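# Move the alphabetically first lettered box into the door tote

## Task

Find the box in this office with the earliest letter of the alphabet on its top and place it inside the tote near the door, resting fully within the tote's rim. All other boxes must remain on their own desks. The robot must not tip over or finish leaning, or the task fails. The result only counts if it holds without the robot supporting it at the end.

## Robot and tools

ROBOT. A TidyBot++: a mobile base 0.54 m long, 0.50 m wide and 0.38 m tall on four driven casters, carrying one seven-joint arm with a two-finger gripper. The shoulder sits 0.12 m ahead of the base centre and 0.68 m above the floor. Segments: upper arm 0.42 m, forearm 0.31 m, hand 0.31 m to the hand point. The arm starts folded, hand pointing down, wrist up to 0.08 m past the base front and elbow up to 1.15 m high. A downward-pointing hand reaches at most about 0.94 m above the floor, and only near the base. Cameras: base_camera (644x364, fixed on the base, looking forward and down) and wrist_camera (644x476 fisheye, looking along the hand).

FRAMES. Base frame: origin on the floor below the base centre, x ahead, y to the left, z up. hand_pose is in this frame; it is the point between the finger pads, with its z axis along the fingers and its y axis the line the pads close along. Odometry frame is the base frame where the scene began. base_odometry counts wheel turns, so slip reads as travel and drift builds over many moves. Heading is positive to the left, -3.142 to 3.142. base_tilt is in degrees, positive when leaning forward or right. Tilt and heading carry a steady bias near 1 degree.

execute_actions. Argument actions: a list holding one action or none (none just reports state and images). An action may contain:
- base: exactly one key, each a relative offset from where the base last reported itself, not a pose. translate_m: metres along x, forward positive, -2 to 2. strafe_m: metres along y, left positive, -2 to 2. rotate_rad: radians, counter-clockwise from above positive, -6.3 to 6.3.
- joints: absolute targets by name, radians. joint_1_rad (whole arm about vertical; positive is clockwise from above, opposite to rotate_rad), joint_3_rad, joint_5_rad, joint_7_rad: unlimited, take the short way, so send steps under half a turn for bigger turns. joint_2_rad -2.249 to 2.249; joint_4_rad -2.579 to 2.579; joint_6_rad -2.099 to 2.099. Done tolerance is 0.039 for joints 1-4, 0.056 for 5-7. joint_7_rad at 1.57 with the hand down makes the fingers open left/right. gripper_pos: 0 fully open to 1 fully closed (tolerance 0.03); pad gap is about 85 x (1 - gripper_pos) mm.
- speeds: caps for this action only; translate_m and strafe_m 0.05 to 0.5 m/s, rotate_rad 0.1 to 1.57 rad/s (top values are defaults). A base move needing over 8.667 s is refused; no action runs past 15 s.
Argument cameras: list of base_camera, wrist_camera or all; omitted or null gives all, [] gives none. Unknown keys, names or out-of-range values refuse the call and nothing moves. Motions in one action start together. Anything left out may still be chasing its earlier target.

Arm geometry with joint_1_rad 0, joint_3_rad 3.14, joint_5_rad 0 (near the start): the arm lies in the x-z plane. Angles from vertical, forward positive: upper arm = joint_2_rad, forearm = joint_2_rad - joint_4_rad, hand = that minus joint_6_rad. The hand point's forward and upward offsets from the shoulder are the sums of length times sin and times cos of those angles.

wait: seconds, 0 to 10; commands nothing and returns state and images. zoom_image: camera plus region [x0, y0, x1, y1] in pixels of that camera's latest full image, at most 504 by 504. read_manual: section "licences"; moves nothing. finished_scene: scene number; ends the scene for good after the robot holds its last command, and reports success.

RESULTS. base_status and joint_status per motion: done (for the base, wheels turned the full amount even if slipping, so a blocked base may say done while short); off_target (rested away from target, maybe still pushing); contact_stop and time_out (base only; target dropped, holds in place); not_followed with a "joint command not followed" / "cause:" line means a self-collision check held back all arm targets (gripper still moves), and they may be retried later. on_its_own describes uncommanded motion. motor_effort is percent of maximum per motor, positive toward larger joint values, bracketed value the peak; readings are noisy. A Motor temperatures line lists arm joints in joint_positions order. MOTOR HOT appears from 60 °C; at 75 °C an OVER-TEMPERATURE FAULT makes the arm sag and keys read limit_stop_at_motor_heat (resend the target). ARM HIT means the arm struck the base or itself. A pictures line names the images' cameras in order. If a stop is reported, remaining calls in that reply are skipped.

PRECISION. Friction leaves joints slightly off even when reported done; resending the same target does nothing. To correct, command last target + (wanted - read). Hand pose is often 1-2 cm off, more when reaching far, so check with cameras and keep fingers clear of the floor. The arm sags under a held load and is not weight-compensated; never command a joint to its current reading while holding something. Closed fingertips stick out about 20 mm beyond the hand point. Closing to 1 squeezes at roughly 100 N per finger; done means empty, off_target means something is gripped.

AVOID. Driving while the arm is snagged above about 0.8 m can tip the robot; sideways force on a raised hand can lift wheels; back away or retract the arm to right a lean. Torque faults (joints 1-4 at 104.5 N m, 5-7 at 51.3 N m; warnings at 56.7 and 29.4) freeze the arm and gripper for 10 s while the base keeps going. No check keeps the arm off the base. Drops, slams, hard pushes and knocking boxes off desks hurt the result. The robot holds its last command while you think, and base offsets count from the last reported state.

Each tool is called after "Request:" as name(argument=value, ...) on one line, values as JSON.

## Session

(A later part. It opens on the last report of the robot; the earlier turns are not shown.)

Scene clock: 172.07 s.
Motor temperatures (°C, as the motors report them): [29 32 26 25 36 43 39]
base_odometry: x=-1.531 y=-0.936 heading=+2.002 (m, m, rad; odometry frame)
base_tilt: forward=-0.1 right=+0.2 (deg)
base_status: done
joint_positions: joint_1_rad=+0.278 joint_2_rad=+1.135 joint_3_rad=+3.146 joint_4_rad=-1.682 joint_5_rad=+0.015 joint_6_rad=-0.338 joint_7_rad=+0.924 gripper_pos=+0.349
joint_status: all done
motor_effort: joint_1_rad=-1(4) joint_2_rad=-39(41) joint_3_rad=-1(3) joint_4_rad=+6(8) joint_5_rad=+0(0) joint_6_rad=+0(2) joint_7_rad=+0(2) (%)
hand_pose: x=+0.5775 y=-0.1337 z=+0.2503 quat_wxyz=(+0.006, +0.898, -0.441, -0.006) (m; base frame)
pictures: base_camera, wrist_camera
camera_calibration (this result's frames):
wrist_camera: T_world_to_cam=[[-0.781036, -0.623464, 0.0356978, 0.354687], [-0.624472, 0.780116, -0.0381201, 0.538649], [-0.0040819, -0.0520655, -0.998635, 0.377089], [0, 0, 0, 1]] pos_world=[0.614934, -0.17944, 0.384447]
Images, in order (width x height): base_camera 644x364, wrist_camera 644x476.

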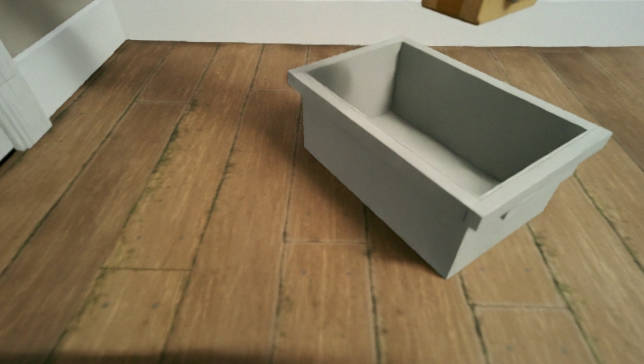

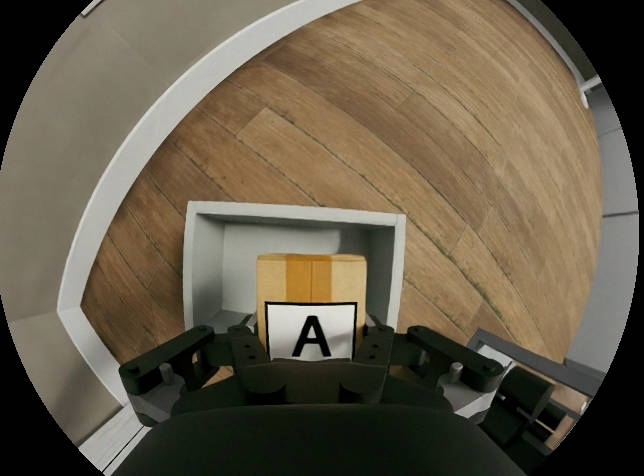

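Request:
execute_actions(actions=[{"joints":{"joint_1_rad":0.25,"joint_2_rad":1.561,"joint_4_rad":-1.315,"joint_6_rad":-0.235}}])

Scene clock: 178.30 s.
Motor temperatures (°C, as the motors report them): [29 32 26 25 36 43 39]
base_odometry: x=-1.531 y=-0.936 heading=+2.002 (m, m, rad; odometry frame)
base_tilt: forward=-0.1 right=+0.2 (deg)
base_status: not commanded
joint_positions: joint_1_rad=+0.266 joint_2_rad=+1.567 joint_3_rad=+3.146 joint_4_rad=-1.330 joint_5_rad=+0.015 joint_6_rad=-0.259 joint_7_rad=+0.924 gripper_pos=+0.349
joint_status: all done
motor_effort: joint_1_rad=-1(1) joint_2_rad=-42(44) joint_3_rad=-1(1) joint_4_rad=+5(6) joint_5_rad=+0(0) joint_6_rad=+0(1) joint_7_rad=-1(1) (%)
hand_pose: x=+0.5930 y=-0.1318 z=+0.0670 quat_wxyz=(+0.006, +0.901, -0.434, -0.007) (m; base frame)
pictures: base_camera, wrist_camera
camera_calibration (this result's frames):
wrist_camera: T_world_to_cam=[[-0.772023, -0.634548, 0.0364511, 0.367677], [-0.635572, 0.771207, -0.0358977, 0.545064], [-0.0053325, -0.0508811, -0.99869, 0.195159], [0, 0, 0, 1]] pos_world=[0.631323, -0.177119, 0.201067]
Images, in order (width x height): base_camera 644x364, wrist_camera 644x476.

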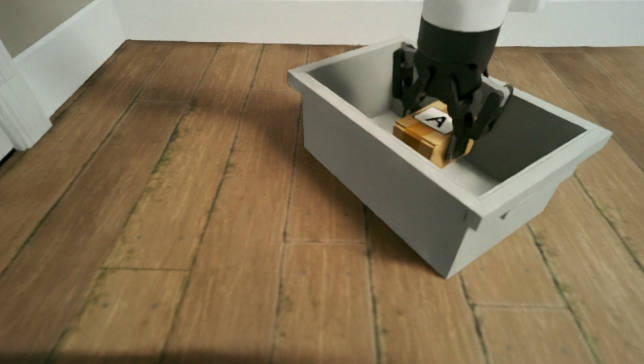

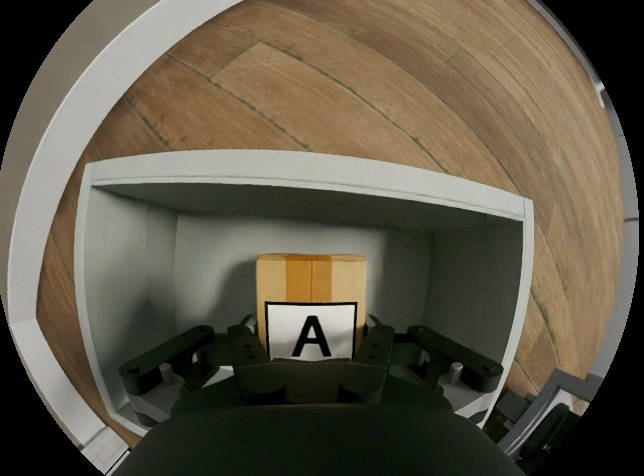

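Request:
execute_actions(actions=[{"joints":{"joint_2_rad":1.62,"joint_4_rad":-1.26}}], cameras=[])

Request:
execute_actions(actions=[{"joints":{"gripper_pos":0}}])

Request:
execute_actions(actions=[{"joints":{"joint_2_rad":1.2,"joint_4_rad":-1.66}}])

Scene clock: 186.13 s.
Motor temperatures (°C, as the motors report them): [29 32 26 25 36 43 39]
base_odometry: x=-1.531 y=-0.936 heading=+2.002 (m, m, rad; odometry frame)
base_tilt: forward=-0.1 right=+0.2 (deg)
base_status: not commanded
joint_positions: joint_1_rad=+0.266 joint_2_rad=+1.618 joint_3_rad=+3.146 joint_4_rad=-1.269 joint_5_rad=+0.015 joint_6_rad=-0.257 joint_7_rad=+0.924 gripper_pos=+0.349
joint_status: all done
motor_effort: joint_1_rad=-1(1) joint_2_rad=-41(43) joint_3_rad=-1(1) joint_4_rad=+6(6) joint_5_rad=+0(0) joint_6_rad=+0(0) joint_7_rad=+0(1) (%)
hand_pose: x=+0.5993 y=-0.1334 z=+0.0463 quat_wxyz=(+0.004, +0.901, -0.434, -0.001) (m; base frame)
pictures: none
No camera images: the call's "cameras" was empty. Leave "cameras" out to get every camera's image.

Scene clock: 187.23 s.
Motor temperatures (°C, as the motors report them): [29 32 26 25 36 43 39]
base_odometry: x=-1.531 y=-0.936 heading=+2.002 (m, m, rad; odometry frame)
base_tilt: forward=-0.1 right=+0.2 (deg)
base_status: not commanded
joint_positions: joint_1_rad=+0.266 joint_2_rad=+1.618 joint_3_rad=+3.146 joint_4_rad=-1.269 joint_5_rad=+0.015 joint_6_rad=-0.257 joint_7_rad=+0.924 gripper_pos=+0.000
joint_status: all done
motor_effort: joint_1_rad=-1(1) joint_2_rad=-41(42) joint_3_rad=-1(1) joint_4_rad=+5(5) joint_5_rad=+0(0) joint_6_rad=+0(0) joint_7_rad=-1(0) (%)
hand_pose: x=+0.5993 y=-0.1334 z=+0.0463 quat_wxyz=(+0.004, +0.901, -0.434, -0.001) (m; base frame)
pictures: base_camera, wrist_camera
camera_calibration (this result's frames):
wrist_camera: T_world_to_cam=[[-0.772228, -0.634676, 0.0291611, 0.372702], [-0.635309, 0.77088, -0.0461103, 0.549927], [0.00678539, -0.054134, -0.998511, 0.166687], [0, 0, 0, 1]] pos_world=[0.636053, -0.17836, 0.180927]
Images, in order (width x height): base_camera 644x364, wrist_camera 644x476.

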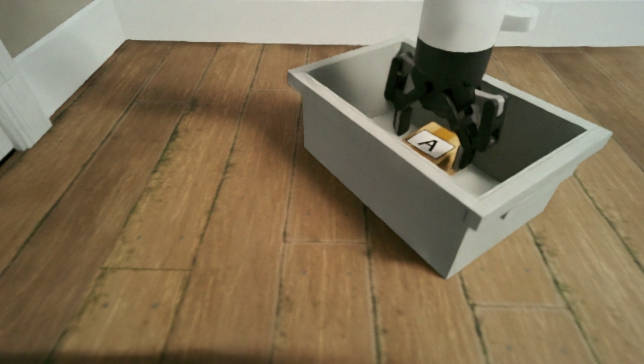

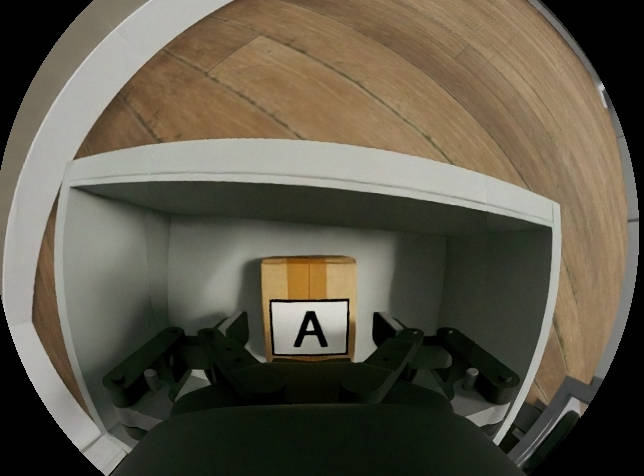

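Scene clock: 188.83 s.
Motor temperatures (°C, as the motors report them): [29 32 26 25 36 43 39]
base_odometry: x=-1.531 y=-0.936 heading=+2.002 (m, m, rad; odometry frame)
base_tilt: forward=-0.1 right=+0.2 (deg)
base_status: not commanded
joint_positions: joint_1_rad=+0.266 joint_2_rad=+1.202 joint_3_rad=+3.146 joint_4_rad=-1.647 joint_5_rad=+0.015 joint_6_rad=-0.257 joint_7_rad=+0.924 gripper_pos=+0.000
joint_status: all done
motor_effort: joint_1_rad=-1(1) joint_2_rad=-39(43) joint_3_rad=-1(1) joint_4_rad=+6(7) joint_5_rad=+0(0) joint_6_rad=+0(1) joint_7_rad=-1(1) (%)
hand_pose: x=+0.5955 y=-0.1324 z=+0.2215 quat_wxyz=(+0.001, +0.900, -0.435, +0.019) (m; base frame)
pictures: base_camera, wrist_camera
camera_calibration (this result's frames):
wrist_camera: T_world_to_cam=[[-0.773985, -0.633172, 0.00635169, 0.371626], [-0.631655, 0.771351, -0.0776579, 0.559666], [0.0442714, -0.0641181, -0.99696, 0.317803], [0, 0, 0, 1]] pos_world=[0.627079, -0.176019, 0.357939]
Images, in order (width x height): base_camera 644x364, wrist_camera 644x476.

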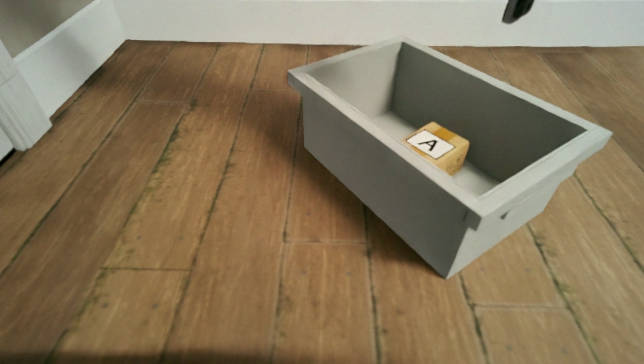

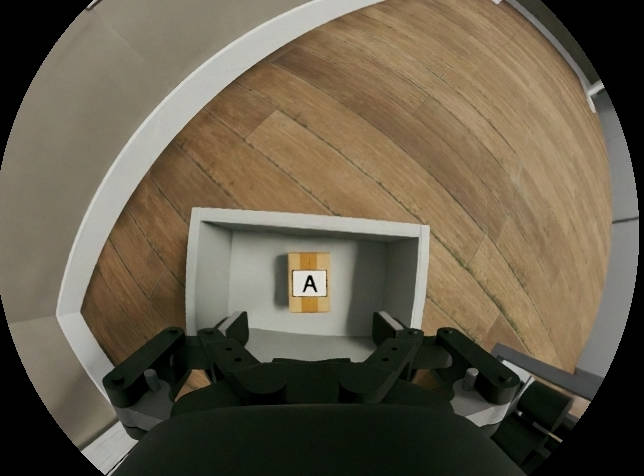

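Request:
finished_scene(scene=1)

The scene is finished: the task was done.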